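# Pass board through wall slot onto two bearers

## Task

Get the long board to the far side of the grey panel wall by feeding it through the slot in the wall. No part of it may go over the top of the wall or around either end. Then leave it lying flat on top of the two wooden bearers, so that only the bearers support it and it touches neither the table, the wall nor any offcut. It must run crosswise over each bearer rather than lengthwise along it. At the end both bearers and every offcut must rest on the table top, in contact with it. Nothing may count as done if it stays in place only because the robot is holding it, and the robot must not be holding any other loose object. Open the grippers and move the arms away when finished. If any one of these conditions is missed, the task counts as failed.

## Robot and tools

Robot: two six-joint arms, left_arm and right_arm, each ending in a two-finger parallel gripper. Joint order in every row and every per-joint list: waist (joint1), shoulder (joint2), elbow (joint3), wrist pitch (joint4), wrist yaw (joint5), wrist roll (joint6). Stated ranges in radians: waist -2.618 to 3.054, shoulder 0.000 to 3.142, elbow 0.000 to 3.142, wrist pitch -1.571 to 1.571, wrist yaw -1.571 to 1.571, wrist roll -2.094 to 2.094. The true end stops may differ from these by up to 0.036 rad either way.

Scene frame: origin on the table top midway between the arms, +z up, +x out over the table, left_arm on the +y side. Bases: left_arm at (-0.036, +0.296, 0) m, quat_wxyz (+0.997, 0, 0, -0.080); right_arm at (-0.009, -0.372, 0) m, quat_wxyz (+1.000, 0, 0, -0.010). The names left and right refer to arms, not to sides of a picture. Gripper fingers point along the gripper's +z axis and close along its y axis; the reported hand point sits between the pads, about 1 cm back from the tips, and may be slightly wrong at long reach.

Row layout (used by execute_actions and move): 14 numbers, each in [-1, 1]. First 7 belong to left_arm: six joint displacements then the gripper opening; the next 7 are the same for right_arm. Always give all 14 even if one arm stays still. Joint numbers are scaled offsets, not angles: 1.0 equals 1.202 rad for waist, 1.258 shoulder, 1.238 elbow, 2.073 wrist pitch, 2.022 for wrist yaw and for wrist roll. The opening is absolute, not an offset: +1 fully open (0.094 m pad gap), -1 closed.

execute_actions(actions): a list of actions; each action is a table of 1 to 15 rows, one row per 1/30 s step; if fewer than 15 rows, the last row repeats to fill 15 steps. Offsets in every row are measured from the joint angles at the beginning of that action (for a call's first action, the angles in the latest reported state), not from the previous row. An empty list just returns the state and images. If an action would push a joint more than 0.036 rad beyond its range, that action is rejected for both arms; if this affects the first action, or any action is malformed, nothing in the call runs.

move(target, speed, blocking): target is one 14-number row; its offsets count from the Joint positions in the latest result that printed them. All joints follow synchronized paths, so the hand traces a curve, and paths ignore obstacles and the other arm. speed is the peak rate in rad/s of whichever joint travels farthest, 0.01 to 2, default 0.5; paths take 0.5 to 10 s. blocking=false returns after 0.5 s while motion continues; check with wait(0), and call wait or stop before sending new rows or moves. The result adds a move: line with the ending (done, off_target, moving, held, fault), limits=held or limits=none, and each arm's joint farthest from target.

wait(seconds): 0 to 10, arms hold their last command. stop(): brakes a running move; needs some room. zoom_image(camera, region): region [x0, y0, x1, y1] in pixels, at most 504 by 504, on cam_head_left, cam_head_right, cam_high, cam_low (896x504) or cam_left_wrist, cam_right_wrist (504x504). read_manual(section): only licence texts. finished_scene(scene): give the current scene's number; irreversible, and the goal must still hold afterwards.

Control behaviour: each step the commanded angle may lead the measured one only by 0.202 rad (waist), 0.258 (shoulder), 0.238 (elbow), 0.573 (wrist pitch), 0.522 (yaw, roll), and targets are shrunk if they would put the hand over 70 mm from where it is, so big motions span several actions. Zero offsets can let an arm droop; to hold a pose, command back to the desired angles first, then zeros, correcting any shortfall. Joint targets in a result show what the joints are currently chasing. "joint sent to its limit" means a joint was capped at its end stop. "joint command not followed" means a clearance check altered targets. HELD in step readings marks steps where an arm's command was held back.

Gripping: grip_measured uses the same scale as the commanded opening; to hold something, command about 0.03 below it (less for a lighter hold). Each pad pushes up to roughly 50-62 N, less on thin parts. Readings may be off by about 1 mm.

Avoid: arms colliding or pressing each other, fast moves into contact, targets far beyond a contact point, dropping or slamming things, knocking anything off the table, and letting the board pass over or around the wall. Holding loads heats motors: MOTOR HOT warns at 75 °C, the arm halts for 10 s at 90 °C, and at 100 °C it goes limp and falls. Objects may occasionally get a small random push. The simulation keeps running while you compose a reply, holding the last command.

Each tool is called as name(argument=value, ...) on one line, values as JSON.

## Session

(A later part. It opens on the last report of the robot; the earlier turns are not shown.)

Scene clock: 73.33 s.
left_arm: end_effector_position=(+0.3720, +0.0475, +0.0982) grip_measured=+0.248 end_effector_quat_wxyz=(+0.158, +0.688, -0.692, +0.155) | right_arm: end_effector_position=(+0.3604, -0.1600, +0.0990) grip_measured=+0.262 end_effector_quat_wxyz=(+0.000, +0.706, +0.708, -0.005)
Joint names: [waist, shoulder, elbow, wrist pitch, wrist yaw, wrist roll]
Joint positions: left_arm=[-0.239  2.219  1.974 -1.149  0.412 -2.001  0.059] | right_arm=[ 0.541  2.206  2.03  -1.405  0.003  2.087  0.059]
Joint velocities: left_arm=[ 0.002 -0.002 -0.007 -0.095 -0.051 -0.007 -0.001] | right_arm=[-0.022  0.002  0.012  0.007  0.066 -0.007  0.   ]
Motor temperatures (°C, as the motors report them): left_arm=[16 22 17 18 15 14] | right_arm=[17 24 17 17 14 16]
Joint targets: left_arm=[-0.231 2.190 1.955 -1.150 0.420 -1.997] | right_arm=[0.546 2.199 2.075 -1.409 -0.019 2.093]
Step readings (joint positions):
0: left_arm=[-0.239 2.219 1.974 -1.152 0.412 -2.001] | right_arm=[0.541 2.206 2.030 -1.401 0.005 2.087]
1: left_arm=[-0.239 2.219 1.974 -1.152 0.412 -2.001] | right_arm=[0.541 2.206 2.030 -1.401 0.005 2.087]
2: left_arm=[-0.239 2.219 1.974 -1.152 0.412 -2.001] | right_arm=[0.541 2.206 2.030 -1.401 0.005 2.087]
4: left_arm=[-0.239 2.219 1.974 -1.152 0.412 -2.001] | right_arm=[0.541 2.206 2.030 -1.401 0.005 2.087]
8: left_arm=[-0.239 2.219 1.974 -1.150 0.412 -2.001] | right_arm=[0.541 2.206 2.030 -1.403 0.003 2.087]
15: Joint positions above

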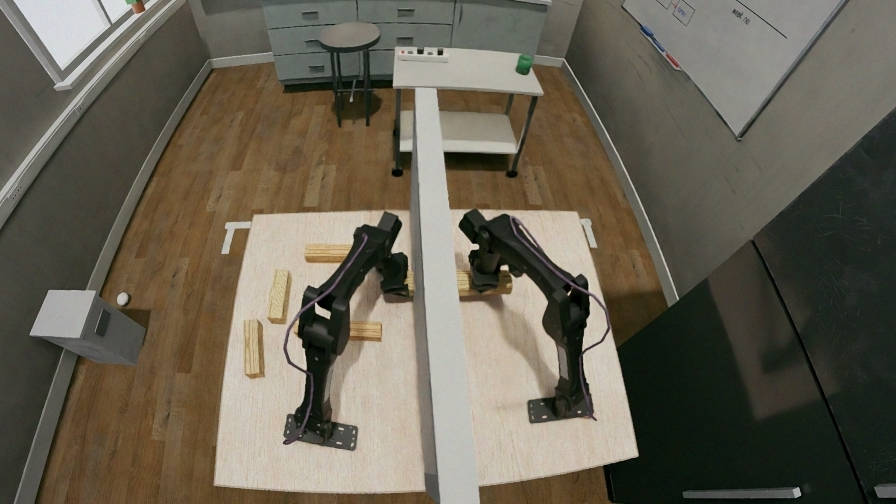

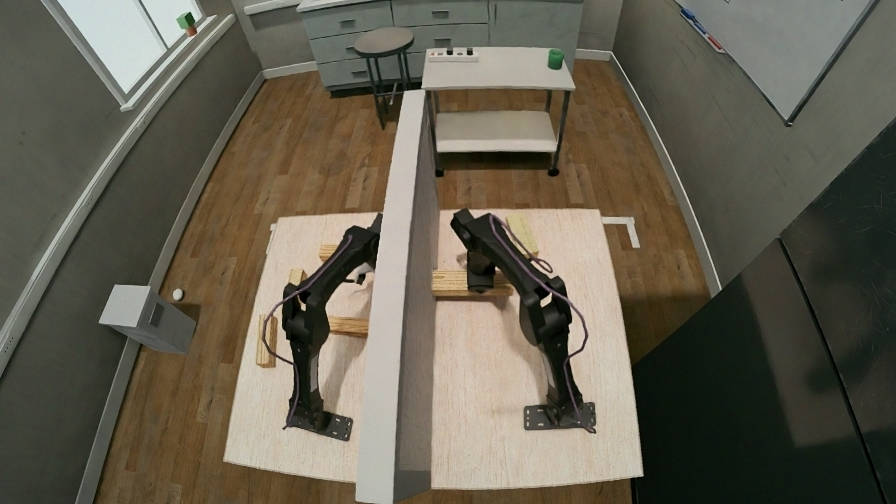

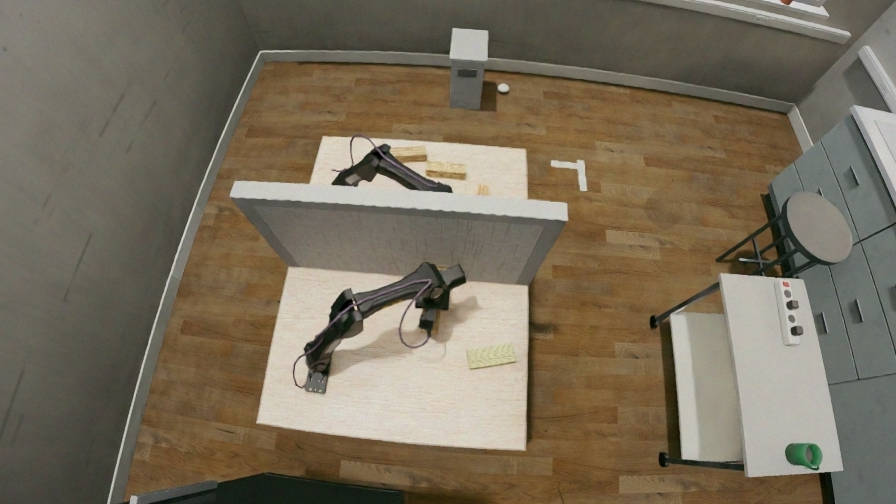

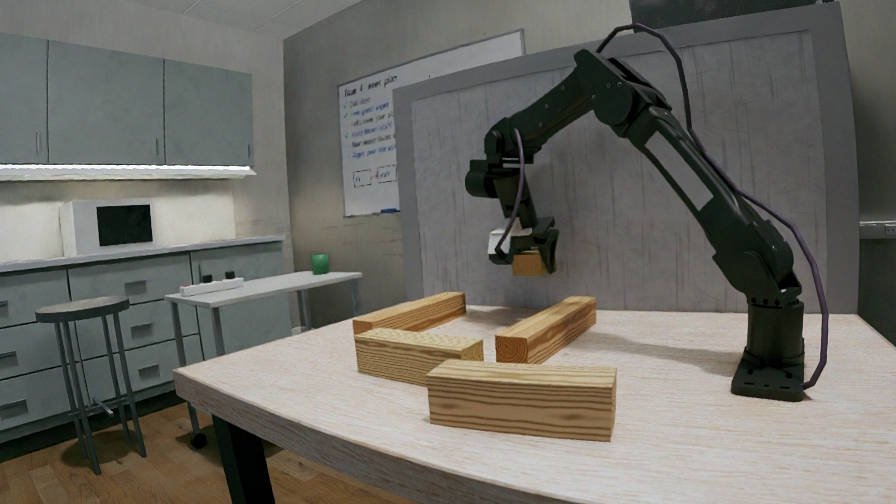

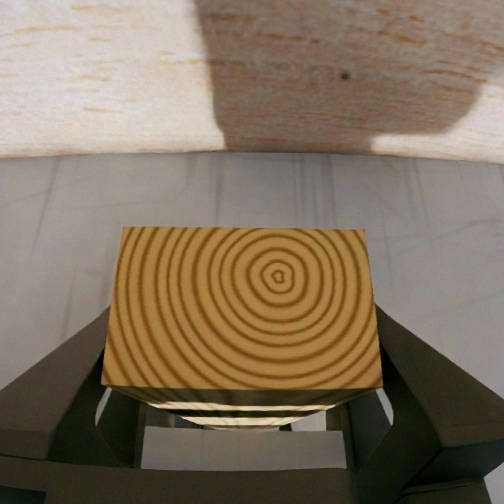

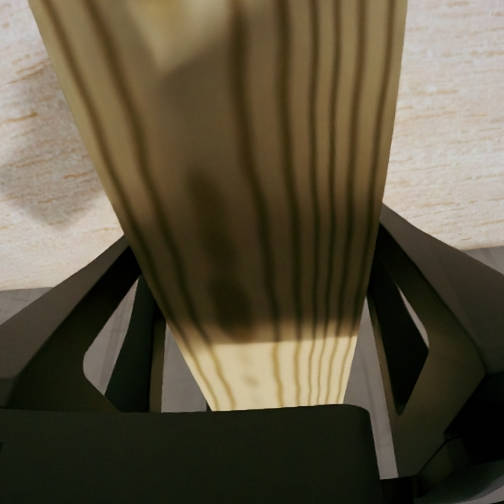

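execute_actions(actions=[[[0.00666,-0.02305,-0.01535,-0.0005,0.004,0.00198,0.19,0.00416,-0.00556,0.03231,-0.00193,-0.01088,0.00297,0.3],[0.00666,-0.02305,-0.01535,-0.0005,0.004,0.00198,0.19,0.00416,-0.00556,0.03231,-0.00193,-0.01088,0.00297,0.3],[0.00666,-0.02305,-0.01535,-0.0005,0.004,0.00198,0.19,0.00416,-0.00556,0.03231,-0.00193,-0.01088,0.00297,0.4],[0.00666,-0.02305,-0.01535,-0.0005,0.004,0.00198,0.19,0.00416,-0.00556,0.03231,-0.00193,-0.01088,0.00297,0.6],[0.00666,-0.02305,-0.01535,-0.0005,0.004,0.00198,0.19,0.00416,-0.00556,0.03231,-0.00193,-0.01088,0.00297,0.8],[0.00666,-0.02305,-0.01535,-0.0005,0.004,0.00198,0.19,0.00416,-0.00556,0.03231,-0.00193,-0.01088,0.00297,1]],[[0.01771,-0.02758,-0.02118,-0.00979,0.00530,0.01415,0.19,0.01420,0.00203,0.03147,-0.00776,-0.01,0.00115,1],[0.02128,-0.02973,-0.02460,-0.00993,0.00565,0.01643,0.19,0.01592,0.00405,0.03467,-0.00828,-0.01,0.00230,1],[0.02486,-0.03187,-0.02801,-0.01007,0.00600,0.01871,0.19,0.01764,0.00608,0.03787,-0.00879,-0.01,0.00345,1],[0.02843,-0.03402,-0.03143,-0.01021,0.00635,0.02099,0.19,0.01936,0.00811,0.04107,-0.00931,-0.01,0.00460,1],[0.03200,-0.03616,-0.03484,-0.01035,0.00671,0.02327,0.19,0.02108,0.01014,0.04428,-0.00983,-0.01,0.00575,1],[0.03557,-0.03830,-0.03825,-0.01049,0.00706,0.02554,0.19,0.02279,0.01216,0.04748,-0.01035,-0.01,0.00690,1],[0.03914,-0.04045,-0.04167,-0.01063,0.00741,0.02782,0.19,0.02451,0.01419,0.05068,-0.01087,-0.01,0.00805,1],[0.04272,-0.04259,-0.04508,-0.01077,0.00776,0.03010,0.19,0.02623,0.01622,0.05388,-0.01138,-0.01,0.00920,1],[0.04629,-0.04474,-0.04850,-0.01091,0.00811,0.03238,0.19,0.02795,0.01824,0.05708,-0.01190,-0.01,0.01035,1],[0.04986,-0.04688,-0.05191,-0.01105,0.00846,0.03466,0.19,0.02967,0.02027,0.06028,-0.01242,-0.01,0.01150,1],[0.05343,-0.04902,-0.05532,-0.01119,0.00881,0.03694,0.19,0.03139,0.02230,0.06348,-0.01294,-0.01,0.01265,1],[0.05700,-0.05117,-0.05874,-0.01133,0.00916,0.03922,0.19,0.03311,0.02432,0.06668,-0.01346,-0.01,0.01380,1],[0.06058,-0.05331,-0.06215,-0.01147,0.00951,0.04150,0.19,0.03483,0.02635,0.06988,-0.01397,-0.01,0.01495,1],[0.06415,-0.05546,-0.06557,-0.01161,0.00986,0.04378,0.19,0.03655,0.02838,0.07308,-0.01449,-0.01,0.01610,1],[0.06772,-0.05760,-0.06898,-0.01175,0.01022,0.04606,0.19,0.03827,0.03041,0.07629,-0.01501,-0.01,0.01725,1]],[[0.01785,-0.02705,-0.02032,-0.01005,0.00525,0.01426,0.19,0.01370,0.00176,0.03120,-0.00766,-0.01,0.002,1],[0.02156,-0.02867,-0.02286,-0.01044,0.00554,0.01664,0.19,0.01492,0.00353,0.03413,-0.00808,-0.01,0.002,1],[0.02527,-0.03028,-0.02541,-0.01084,0.00584,0.01903,0.19,0.01614,0.00529,0.03707,-0.00850,-0.01,0.002,1],[0.02898,-0.03190,-0.02796,-0.01124,0.00613,0.02142,0.19,0.01736,0.00705,0.04000,-0.00892,-0.01,0.002,1],[0.03269,-0.03351,-0.03051,-0.01164,0.00643,0.02381,0.19,0.01858,0.00882,0.04293,-0.00935,-0.01,0.002,1],[0.03640,-0.03512,-0.03305,-0.01203,0.00672,0.02619,0.19,0.01980,0.01058,0.04586,-0.00977,-0.01,0.002,1],[0.04011,-0.03674,-0.03560,-0.01243,0.00702,0.02858,0.19,0.02102,0.01234,0.04879,-0.01019,-0.01,0.002,1],[0.04382,-0.03835,-0.03815,-0.01283,0.00731,0.03097,0.19,0.02224,0.01410,0.05173,-0.01061,-0.01,0.002,1],[0.04753,-0.03997,-0.04069,-0.01322,0.00761,0.03335,0.19,0.02346,0.01587,0.05466,-0.01103,-0.01,0.002,1],[0.05124,-0.04158,-0.04324,-0.01362,0.00790,0.03574,0.19,0.02468,0.01763,0.05759,-0.01145,-0.01,0.002,1],[0.05495,-0.04319,-0.04579,-0.01402,0.00820,0.03813,0.19,0.02590,0.01939,0.06052,-0.01187,-0.01,0.002,1],[0.05866,-0.04481,-0.04833,-0.01441,0.00849,0.04051,0.19,0.02712,0.02116,0.06345,-0.01229,-0.01,0.002,1],[0.06237,-0.04642,-0.05088,-0.01481,0.00879,0.04290,0.19,0.02834,0.02292,0.06639,-0.01271,-0.01,0.002,1],[0.06608,-0.04804,-0.05343,-0.01521,0.00908,0.04529,0.19,0.02956,0.02468,0.06932,-0.01313,-0.01,0.002,1],[0.06979,-0.04965,-0.05598,-0.01561,0.00938,0.04768,0.19,0.03078,0.02645,0.07225,-0.01356,-0.01,0.002,1]]])

Scene clock: 77.63 s.
left_arm: end_effector_position=(+0.3754, +0.1062, +0.0947) grip_measured=+0.248 end_effector_quat_wxyz=(+0.149, +0.683, -0.698, +0.156) | right_arm: end_effector_position=(+0.3627, -0.1173, +0.1164) grip_measured=+1.000 end_effector_quat_wxyz=(-0.017, +0.684, +0.728, +0.041)
Joint names: [waist, shoulder, elbow, wrist pitch, wrist yaw, wrist roll]
Joint positions: left_arm=[-0.115  2.155  1.864 -1.15   0.415 -1.851  0.059] | right_arm=[ 0.599  2.239  2.151 -1.411 -0.052  2.087  0.094]
Joint velocities: left_arm=[ 0.144 -0.081 -0.1   -0.007  0.037  0.125 -0.001] | right_arm=[ 0.042  0.11   0.09   0.007  0.022 -0.022  0.   ]
Motor temperatures (°C, as the motors report them): left_arm=[16 23 17 18 15 14] | right_arm=[17 24 18 17 14 16]
Joint targets: left_arm=[-0.093 2.119 1.841 -1.179 0.425 -1.827] | right_arm=[0.611 2.259 2.186 -1.437 -0.055 2.092]
joint sent to its limit (right arm) — the command would take the wrist roll past its upper limit, so that joint was sent only as far as its limit.
Step readings (joint positions; steps 1 to 15: 1st action; 16 to 30: 2nd action; 31 to 45: 3rd action):
0: left_arm=[-0.239 2.219 1.974 -1.149 0.412 -2.001] | right_arm=[0.541 2.206 2.030 -1.405 0.003 2.087]
1: left_arm=[-0.239 2.219 1.974 -1.149 0.412 -2.001] | right_arm=[0.541 2.206 2.030 -1.405 0.001 2.087]
2: left_arm=[-0.238 2.219 1.974 -1.149 0.412 -2.000] | right_arm=[0.541 2.206 2.030 -1.405 -0.001 2.087]
4: left_arm=[-0.238 2.219 1.972 -1.149 0.402 -1.999] | right_arm=[0.541 2.206 2.032 -1.404 -0.007 2.087]
8: left_arm=[-0.238 2.219 1.971 -1.149 0.401 -1.998] | right_arm=[0.541 2.206 2.039 -1.403 -0.013 2.087]
15: left_arm=[-0.238 2.219 1.971 -1.149 0.401 -1.998] | right_arm=[0.541 2.206 2.039 -1.403 -0.017 2.087]
16: left_arm=[-0.237 2.219 1.971 -1.149 0.401 -1.994] | right_arm=[0.542 2.206 2.039 -1.403 -0.019 2.087]
17: left_arm=[-0.235 2.219 1.970 -1.149 0.401 -1.989] | right_arm=[0.543 2.206 2.039 -1.403 -0.022 2.087]
19: left_arm=[-0.230 2.213 1.961 -1.146 0.403 -1.978] | right_arm=[0.547 2.207 2.046 -1.405 -0.026 2.087]
23: left_arm=[-0.212 2.201 1.941 -1.146 0.403 -1.957] | right_arm=[0.559 2.209 2.068 -1.405 -0.031 2.087]
30: left_arm=[-0.176 2.182 1.911 -1.147 0.406 -1.924] | right_arm=[0.574 2.226 2.096 -1.408 -0.034 2.087]
31: left_arm=[-0.173 2.180 1.908 -1.147 0.406 -1.918] | right_arm=[0.576 2.227 2.099 -1.408 -0.037 2.087]
32: left_arm=[-0.169 2.178 1.905 -1.147 0.406 -1.913] | right_arm=[0.578 2.227 2.100 -1.409 -0.040 2.087]
34: left_arm=[-0.162 2.176 1.900 -1.147 0.407 -1.902] | right_arm=[0.582 2.227 2.106 -1.409 -0.044 2.087]
38: left_arm=[-0.147 2.169 1.887 -1.147 0.411 -1.884] | right_arm=[0.590 2.227 2.124 -1.409 -0.049 2.087]
45: Joint positions above

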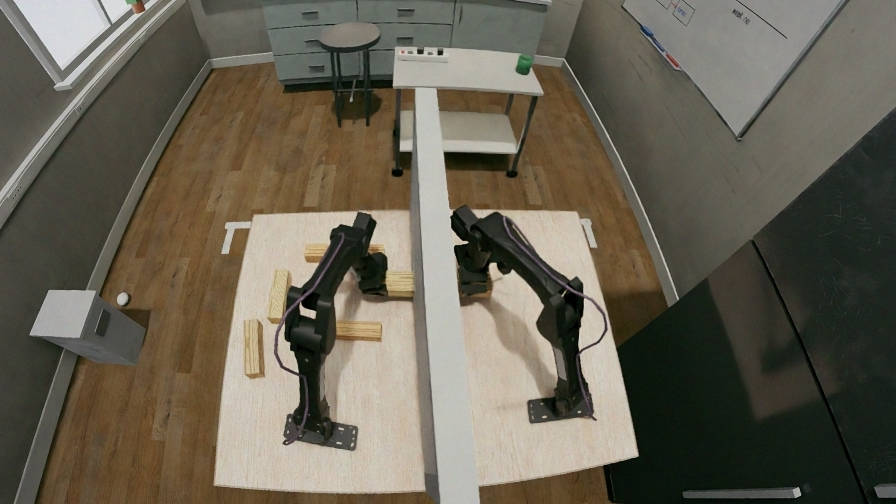

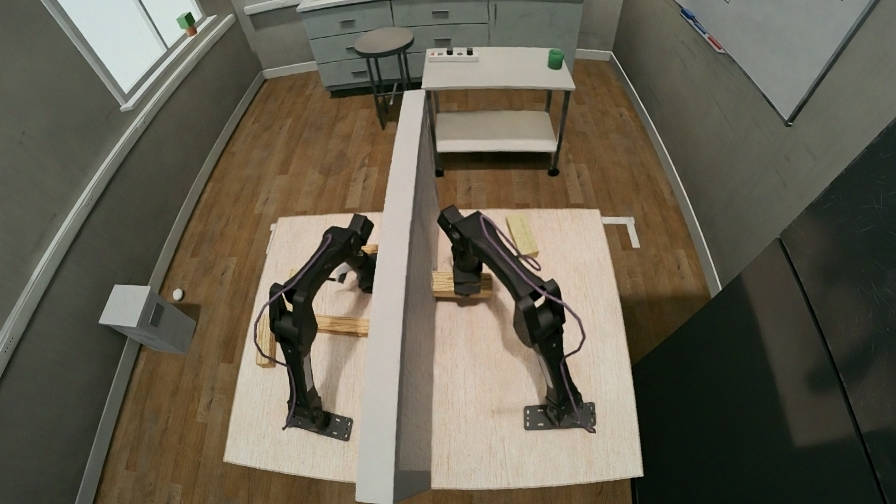

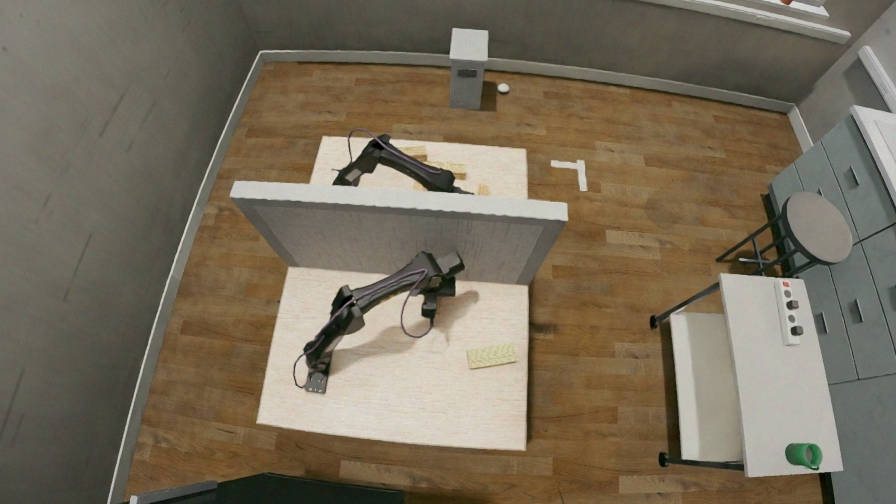

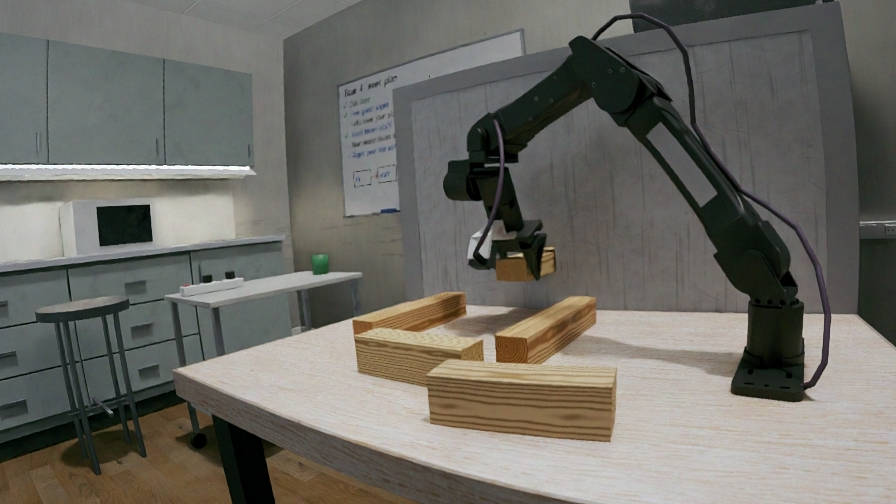

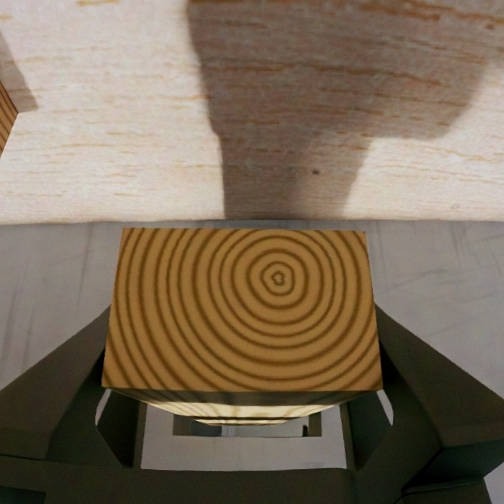

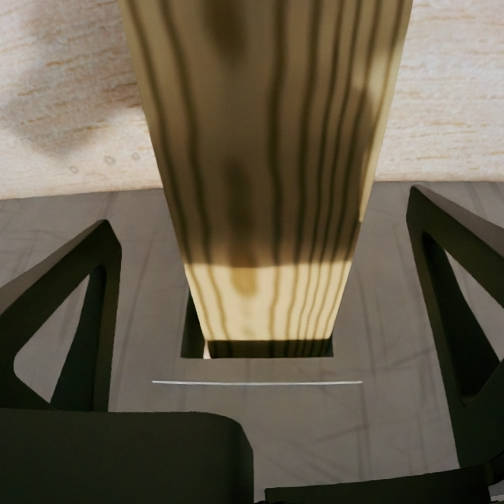

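execute_actions(actions=[])

Scene clock: 77.83 s.
left_arm: end_effector_position=(+0.3760, +0.1123, +0.0947) grip_measured=+0.248 end_effector_quat_wxyz=(+0.148, +0.683, -0.699, +0.155) | right_arm: end_effector_position=(+0.3619, -0.1156, +0.1128) grip_measured=+1.000 end_effector_quat_wxyz=(-0.018, +0.683, +0.730, +0.036)
Joint names: [waist, shoulder, elbow, wrist pitch, wrist yaw, wrist roll]
Joint positions: left_arm=[-0.101  2.151  1.859 -1.154  0.415 -1.836  0.059] | right_arm=[ 0.603  2.249  2.154 -1.413 -0.052  2.087  0.094]
Joint velocities: left_arm=[-0.002  0.007 -0.007 -0.007 -0.081 -0.066 -0.   ] | right_arm=[-0.012 -0.012  0.027  0.037 -0.007  0.051  0.   ]
Motor temperatures (°C, as the motors report them): left_arm=[16 23 17 18 15 14] | right_arm=[17 24 18 17 14 16]
Joint targets: left_arm=[-0.093 2.119 1.842 -1.179 0.425 -1.827] | right_arm=[0.611 2.259 2.186 -1.436 -0.054 2.092]

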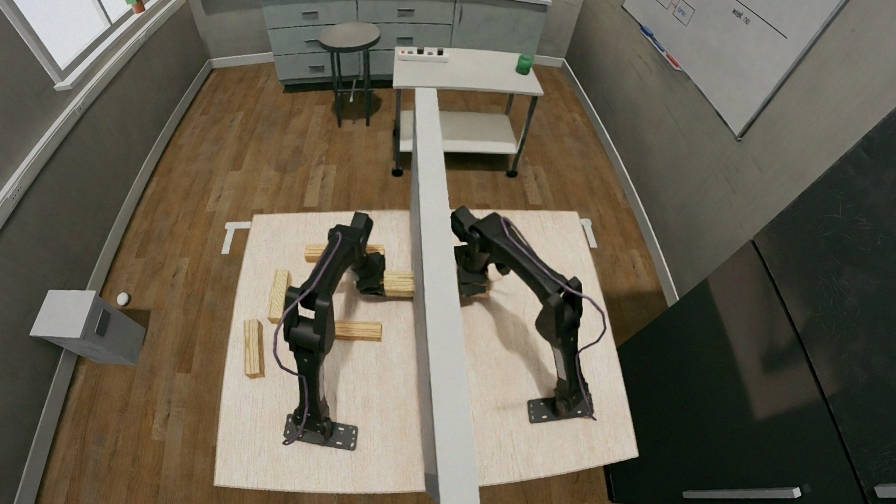

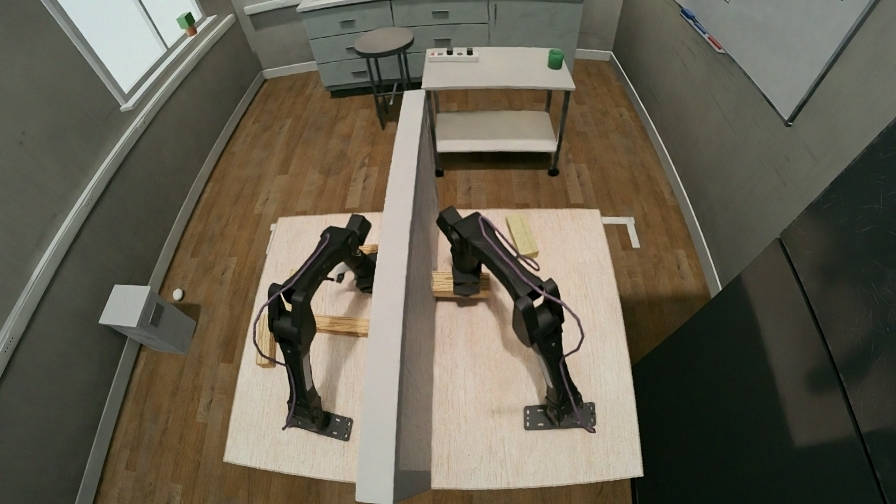

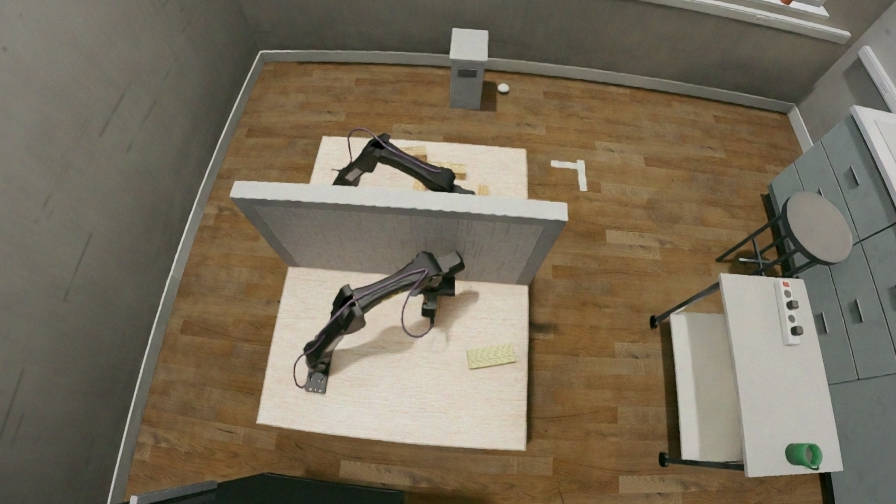

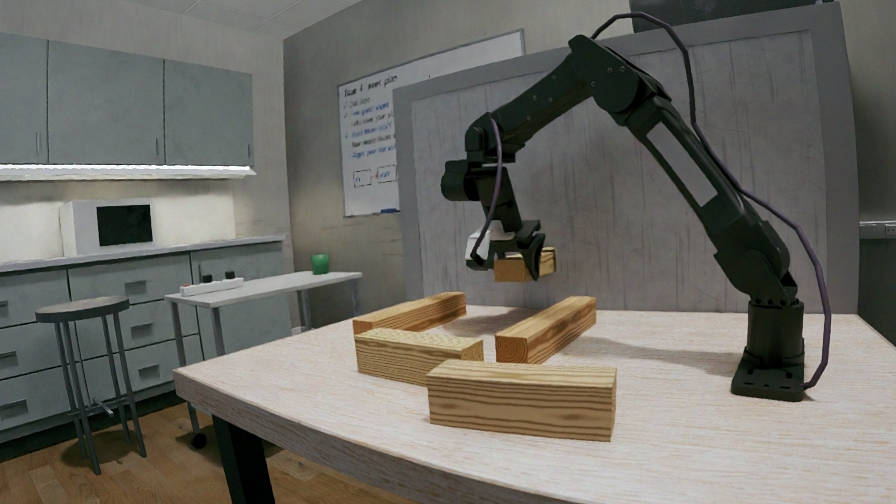

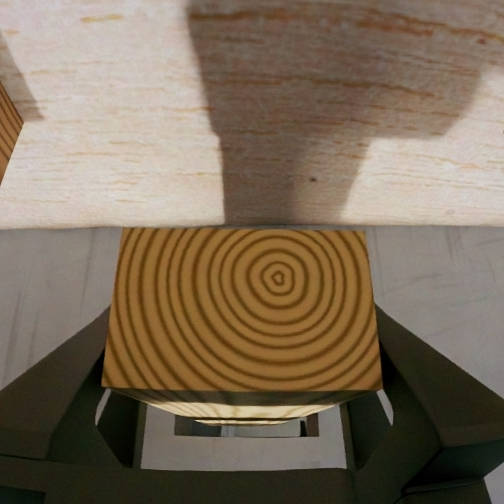

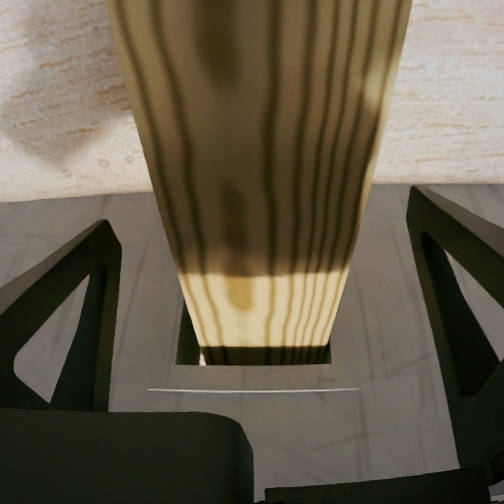

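execute_actions(actions=[[[0.02212,-0.02987,-0.02044,-0.01482,0.00536,0.01359,0.19,0.00666,0.03855,0.02585,-0.02315,0.0272,0.002,1],[0.02594,-0.03111,-0.02230,-0.01565,0.00577,0.01530,0.19,0.00666,0.03855,0.02585,-0.02315,0.0272,0.002,1],[0.02976,-0.03236,-0.02415,-0.01648,0.00619,0.01702,0.19,0.00666,0.03855,0.02585,-0.02315,0.0272,0.002,1],[0.03358,-0.03360,-0.02601,-0.01731,0.00660,0.01873,0.19,0.00666,0.03855,0.02585,-0.02315,0.0272,0.002,1],[0.03740,-0.03485,-0.02787,-0.01815,0.00701,0.02045,0.19,0.00666,0.03855,0.02585,-0.02315,0.0272,0.002,1],[0.04121,-0.03609,-0.02973,-0.01898,0.00742,0.02216,0.19,0.00666,0.03855,0.02585,-0.02315,0.0272,0.002,1],[0.04503,-0.03734,-0.03159,-0.01981,0.00783,0.02388,0.19,0.00666,0.03855,0.02585,-0.02315,0.0272,0.002,1],[0.04885,-0.03858,-0.03344,-0.02064,0.00825,0.02559,0.19,0.00666,0.03855,0.02585,-0.02315,0.0272,0.002,1],[0.05267,-0.03983,-0.03530,-0.02147,0.00866,0.02731,0.19,0.00666,0.03855,0.02585,-0.02315,0.0272,0.002,1],[0.05649,-0.04107,-0.03716,-0.02230,0.00907,0.02902,0.19,0.00666,0.03855,0.02585,-0.02315,0.0272,0.002,1],[0.06031,-0.04232,-0.03902,-0.02313,0.00948,0.03074,0.19,0.00666,0.03855,0.02585,-0.02315,0.0272,0.002,1],[0.06413,-0.04356,-0.04088,-0.02396,0.00989,0.03245,0.19,0.00666,0.03855,0.02585,-0.02315,0.0272,0.002,1],[0.06795,-0.04481,-0.04273,-0.02479,0.01031,0.03417,0.19,0.00666,0.03855,0.02585,-0.02315,0.0272,0.002,1],[0.07177,-0.04605,-0.04459,-0.02562,0.01072,0.03588,0.19,0.00666,0.03855,0.02585,-0.02315,0.0272,0.002,1],[0.07559,-0.04730,-0.04645,-0.02646,0.01113,0.03760,0.19,0.00666,0.03855,0.02585,-0.02315,0.0272,0.002,1]]])

wait(seconds=0.3)

Scene clock: 79.63 s.
left_arm: end_effector_position=(+0.3748, +0.1436, +0.0944) grip_measured=+0.248 end_effector_quat_wxyz=(+0.149, +0.689, -0.693, +0.153) | right_arm: end_effector_position=(+0.3608, -0.1241, +0.0943) grip_measured=+1.000 end_effector_quat_wxyz=(-0.008, +0.684, +0.730, +0.001)
Joint names: [waist, shoulder, elbow, wrist pitch, wrist yaw, wrist roll]
Joint positions: left_arm=[-0.03   2.128  1.822 -1.174  0.422 -1.775  0.059] | right_arm=[ 0.603  2.295  2.16  -1.438 -0.016  2.087  0.094]
Joint velocities: left_arm=[ 0.125 -0.046 -0.081 -0.095 -0.022  0.168 -0.001] | right_arm=[ 0.002  0.007 -0.017  0.007 -0.037 -0.051  0.   ]
Motor temperatures (°C, as the motors report them): left_arm=[16 23 17 17 15 14] | right_arm=[17 24 18 17 14 16]
Joint targets: left_arm=[-0.010 2.092 1.801 -1.209 0.437 -1.760] | right_arm=[0.611 2.298 2.186 -1.461 0.003 2.092]
Step readings (joint positions):
0: left_arm=[-0.101 2.151 1.859 -1.154 0.415 -1.836] | right_arm=[0.603 2.249 2.154 -1.415 -0.052 2.087]
1: left_arm=[-0.099 2.151 1.859 -1.154 0.416 -1.834] | right_arm=[0.603 2.253 2.156 -1.418 -0.047 2.087]
2: left_arm=[-0.097 2.151 1.859 -1.155 0.417 -1.830] | right_arm=[0.603 2.258 2.159 -1.423 -0.041 2.087]
4: left_arm=[-0.089 2.148 1.852 -1.156 0.419 -1.821] | right_arm=[0.603 2.272 2.160 -1.428 -0.031 2.087]
8: left_arm=[-0.065 2.138 1.839 -1.164 0.419 -1.802] | right_arm=[0.603 2.293 2.160 -1.434 -0.021 2.087]
15: Joint positions above

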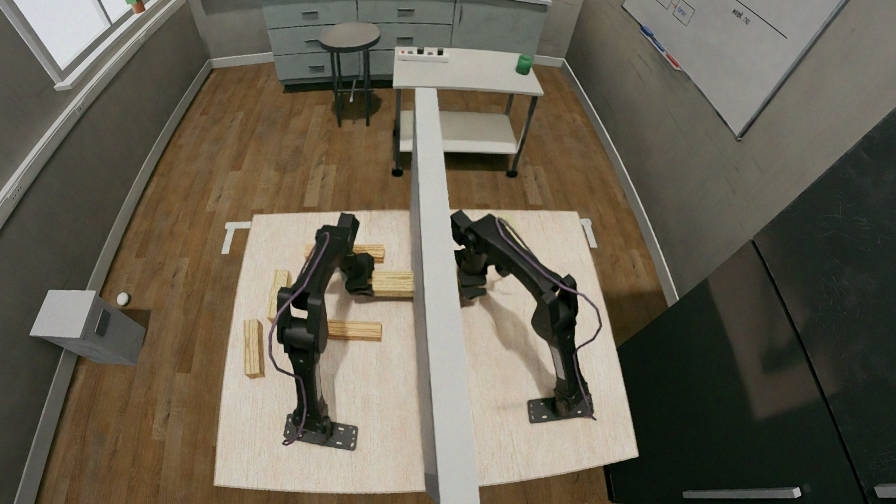

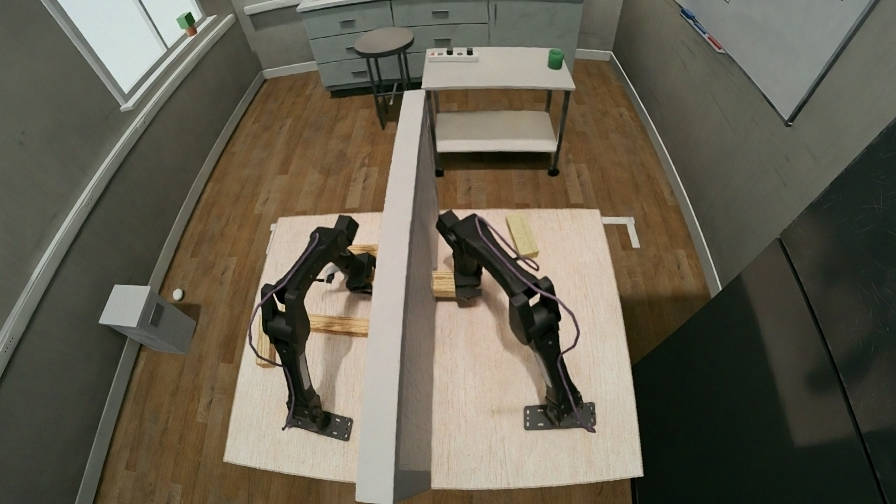

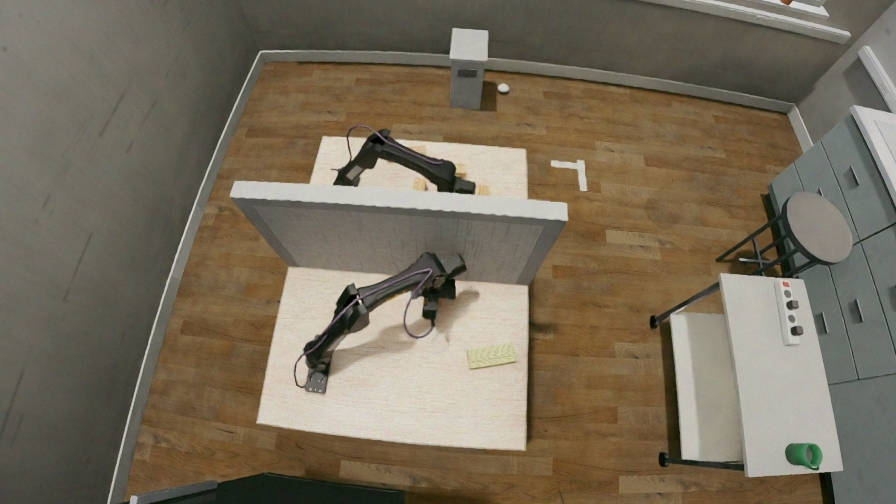

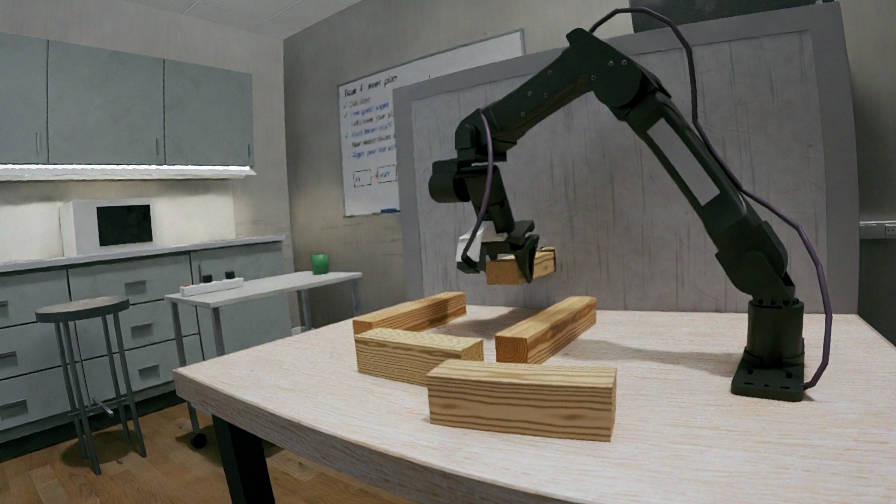

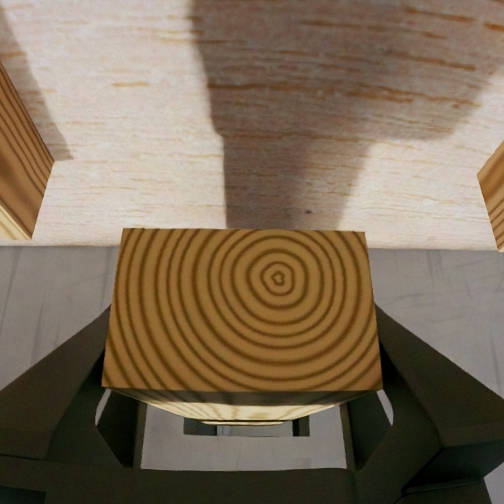

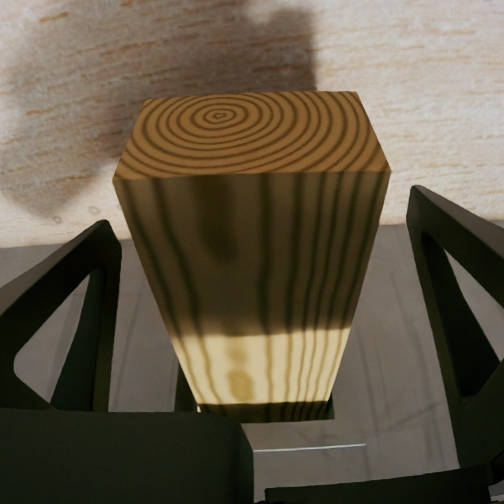

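Scene clock: 79.93 s.
left_arm: end_effector_position=(+0.3744, +0.1485, +0.0943) grip_measured=+0.248 end_effector_quat_wxyz=(+0.149, +0.690, -0.692, +0.152) | right_arm: end_effector_position=(+0.3607, -0.1243, +0.0943) grip_measured=+1.000 end_effector_quat_wxyz=(-0.008, +0.684, +0.730, +0.000)
Joint names: [waist, shoulder, elbow, wrist pitch, wrist yaw, wrist roll]
Joint positions: left_arm=[-0.018  2.125  1.818 -1.179  0.422 -1.765  0.059] | right_arm=[ 0.603  2.295  2.16  -1.439 -0.015  2.087  0.094]
Joint velocities: left_arm=[ 0.017 -0.027  0.007  0.007 -0.022 -0.066 -0.   ] | right_arm=[-0.012 -0.007 -0.002 -0.11   0.051 -0.037  0.   ]
Motor temperatures (°C, as the motors report them): left_arm=[16 23 17 17 15 14] | right_arm=[17 24 18 17 14 16]
Joint targets: left_arm=[-0.010 2.092 1.801 -1.209 0.438 -1.760] | right_arm=[0.611 2.298 2.186 -1.461 0.003 2.092]
wait: 0.30 s; no rest

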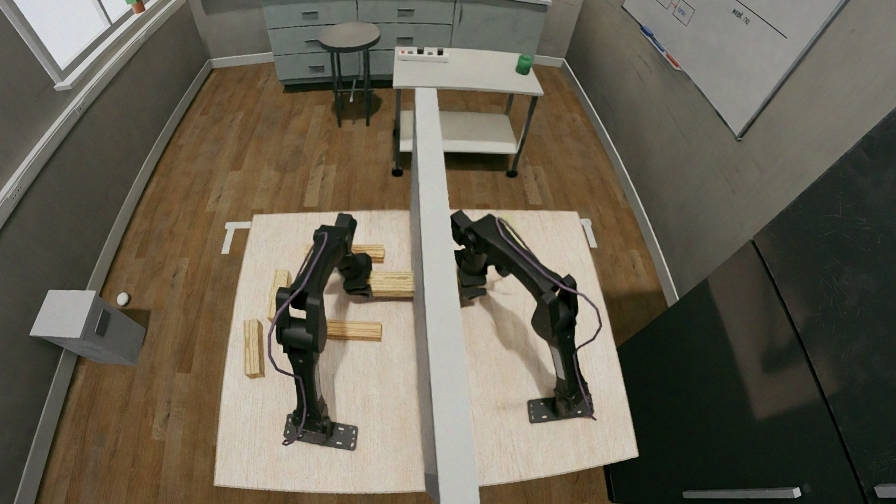

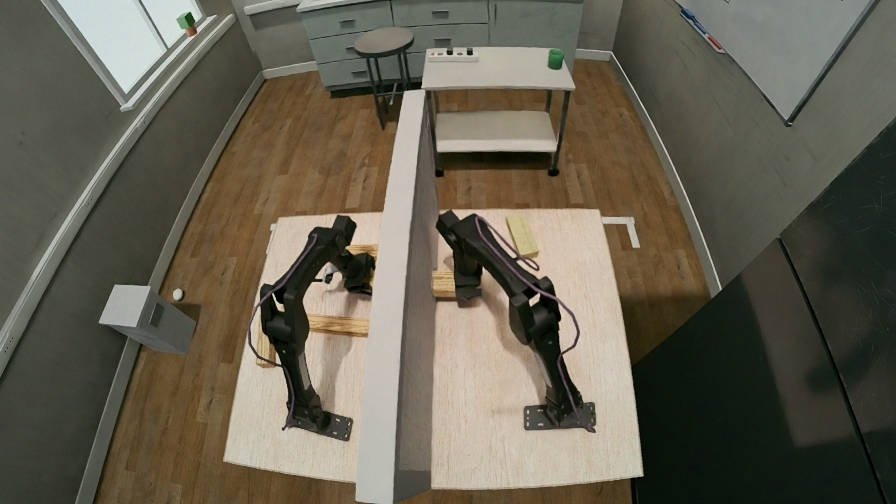

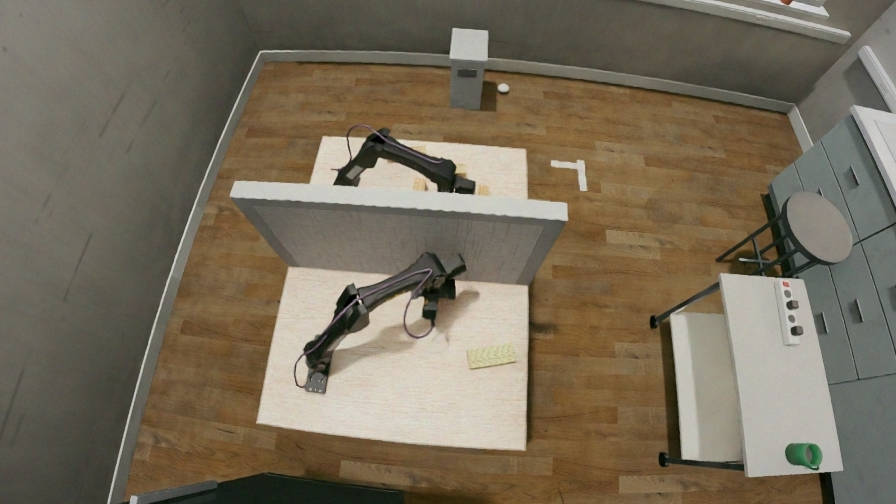

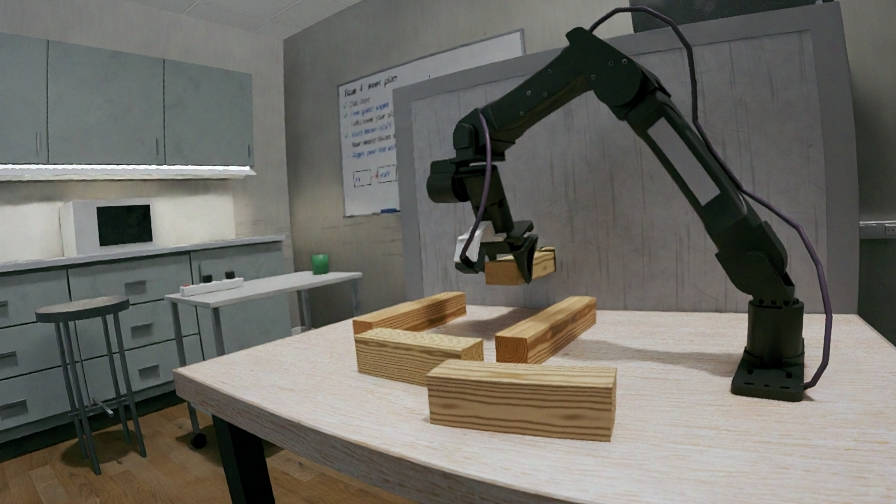

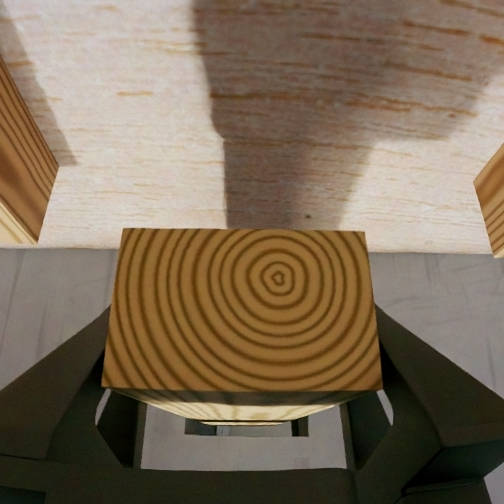

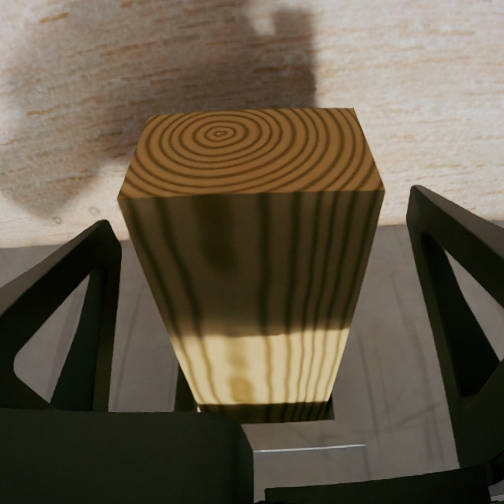

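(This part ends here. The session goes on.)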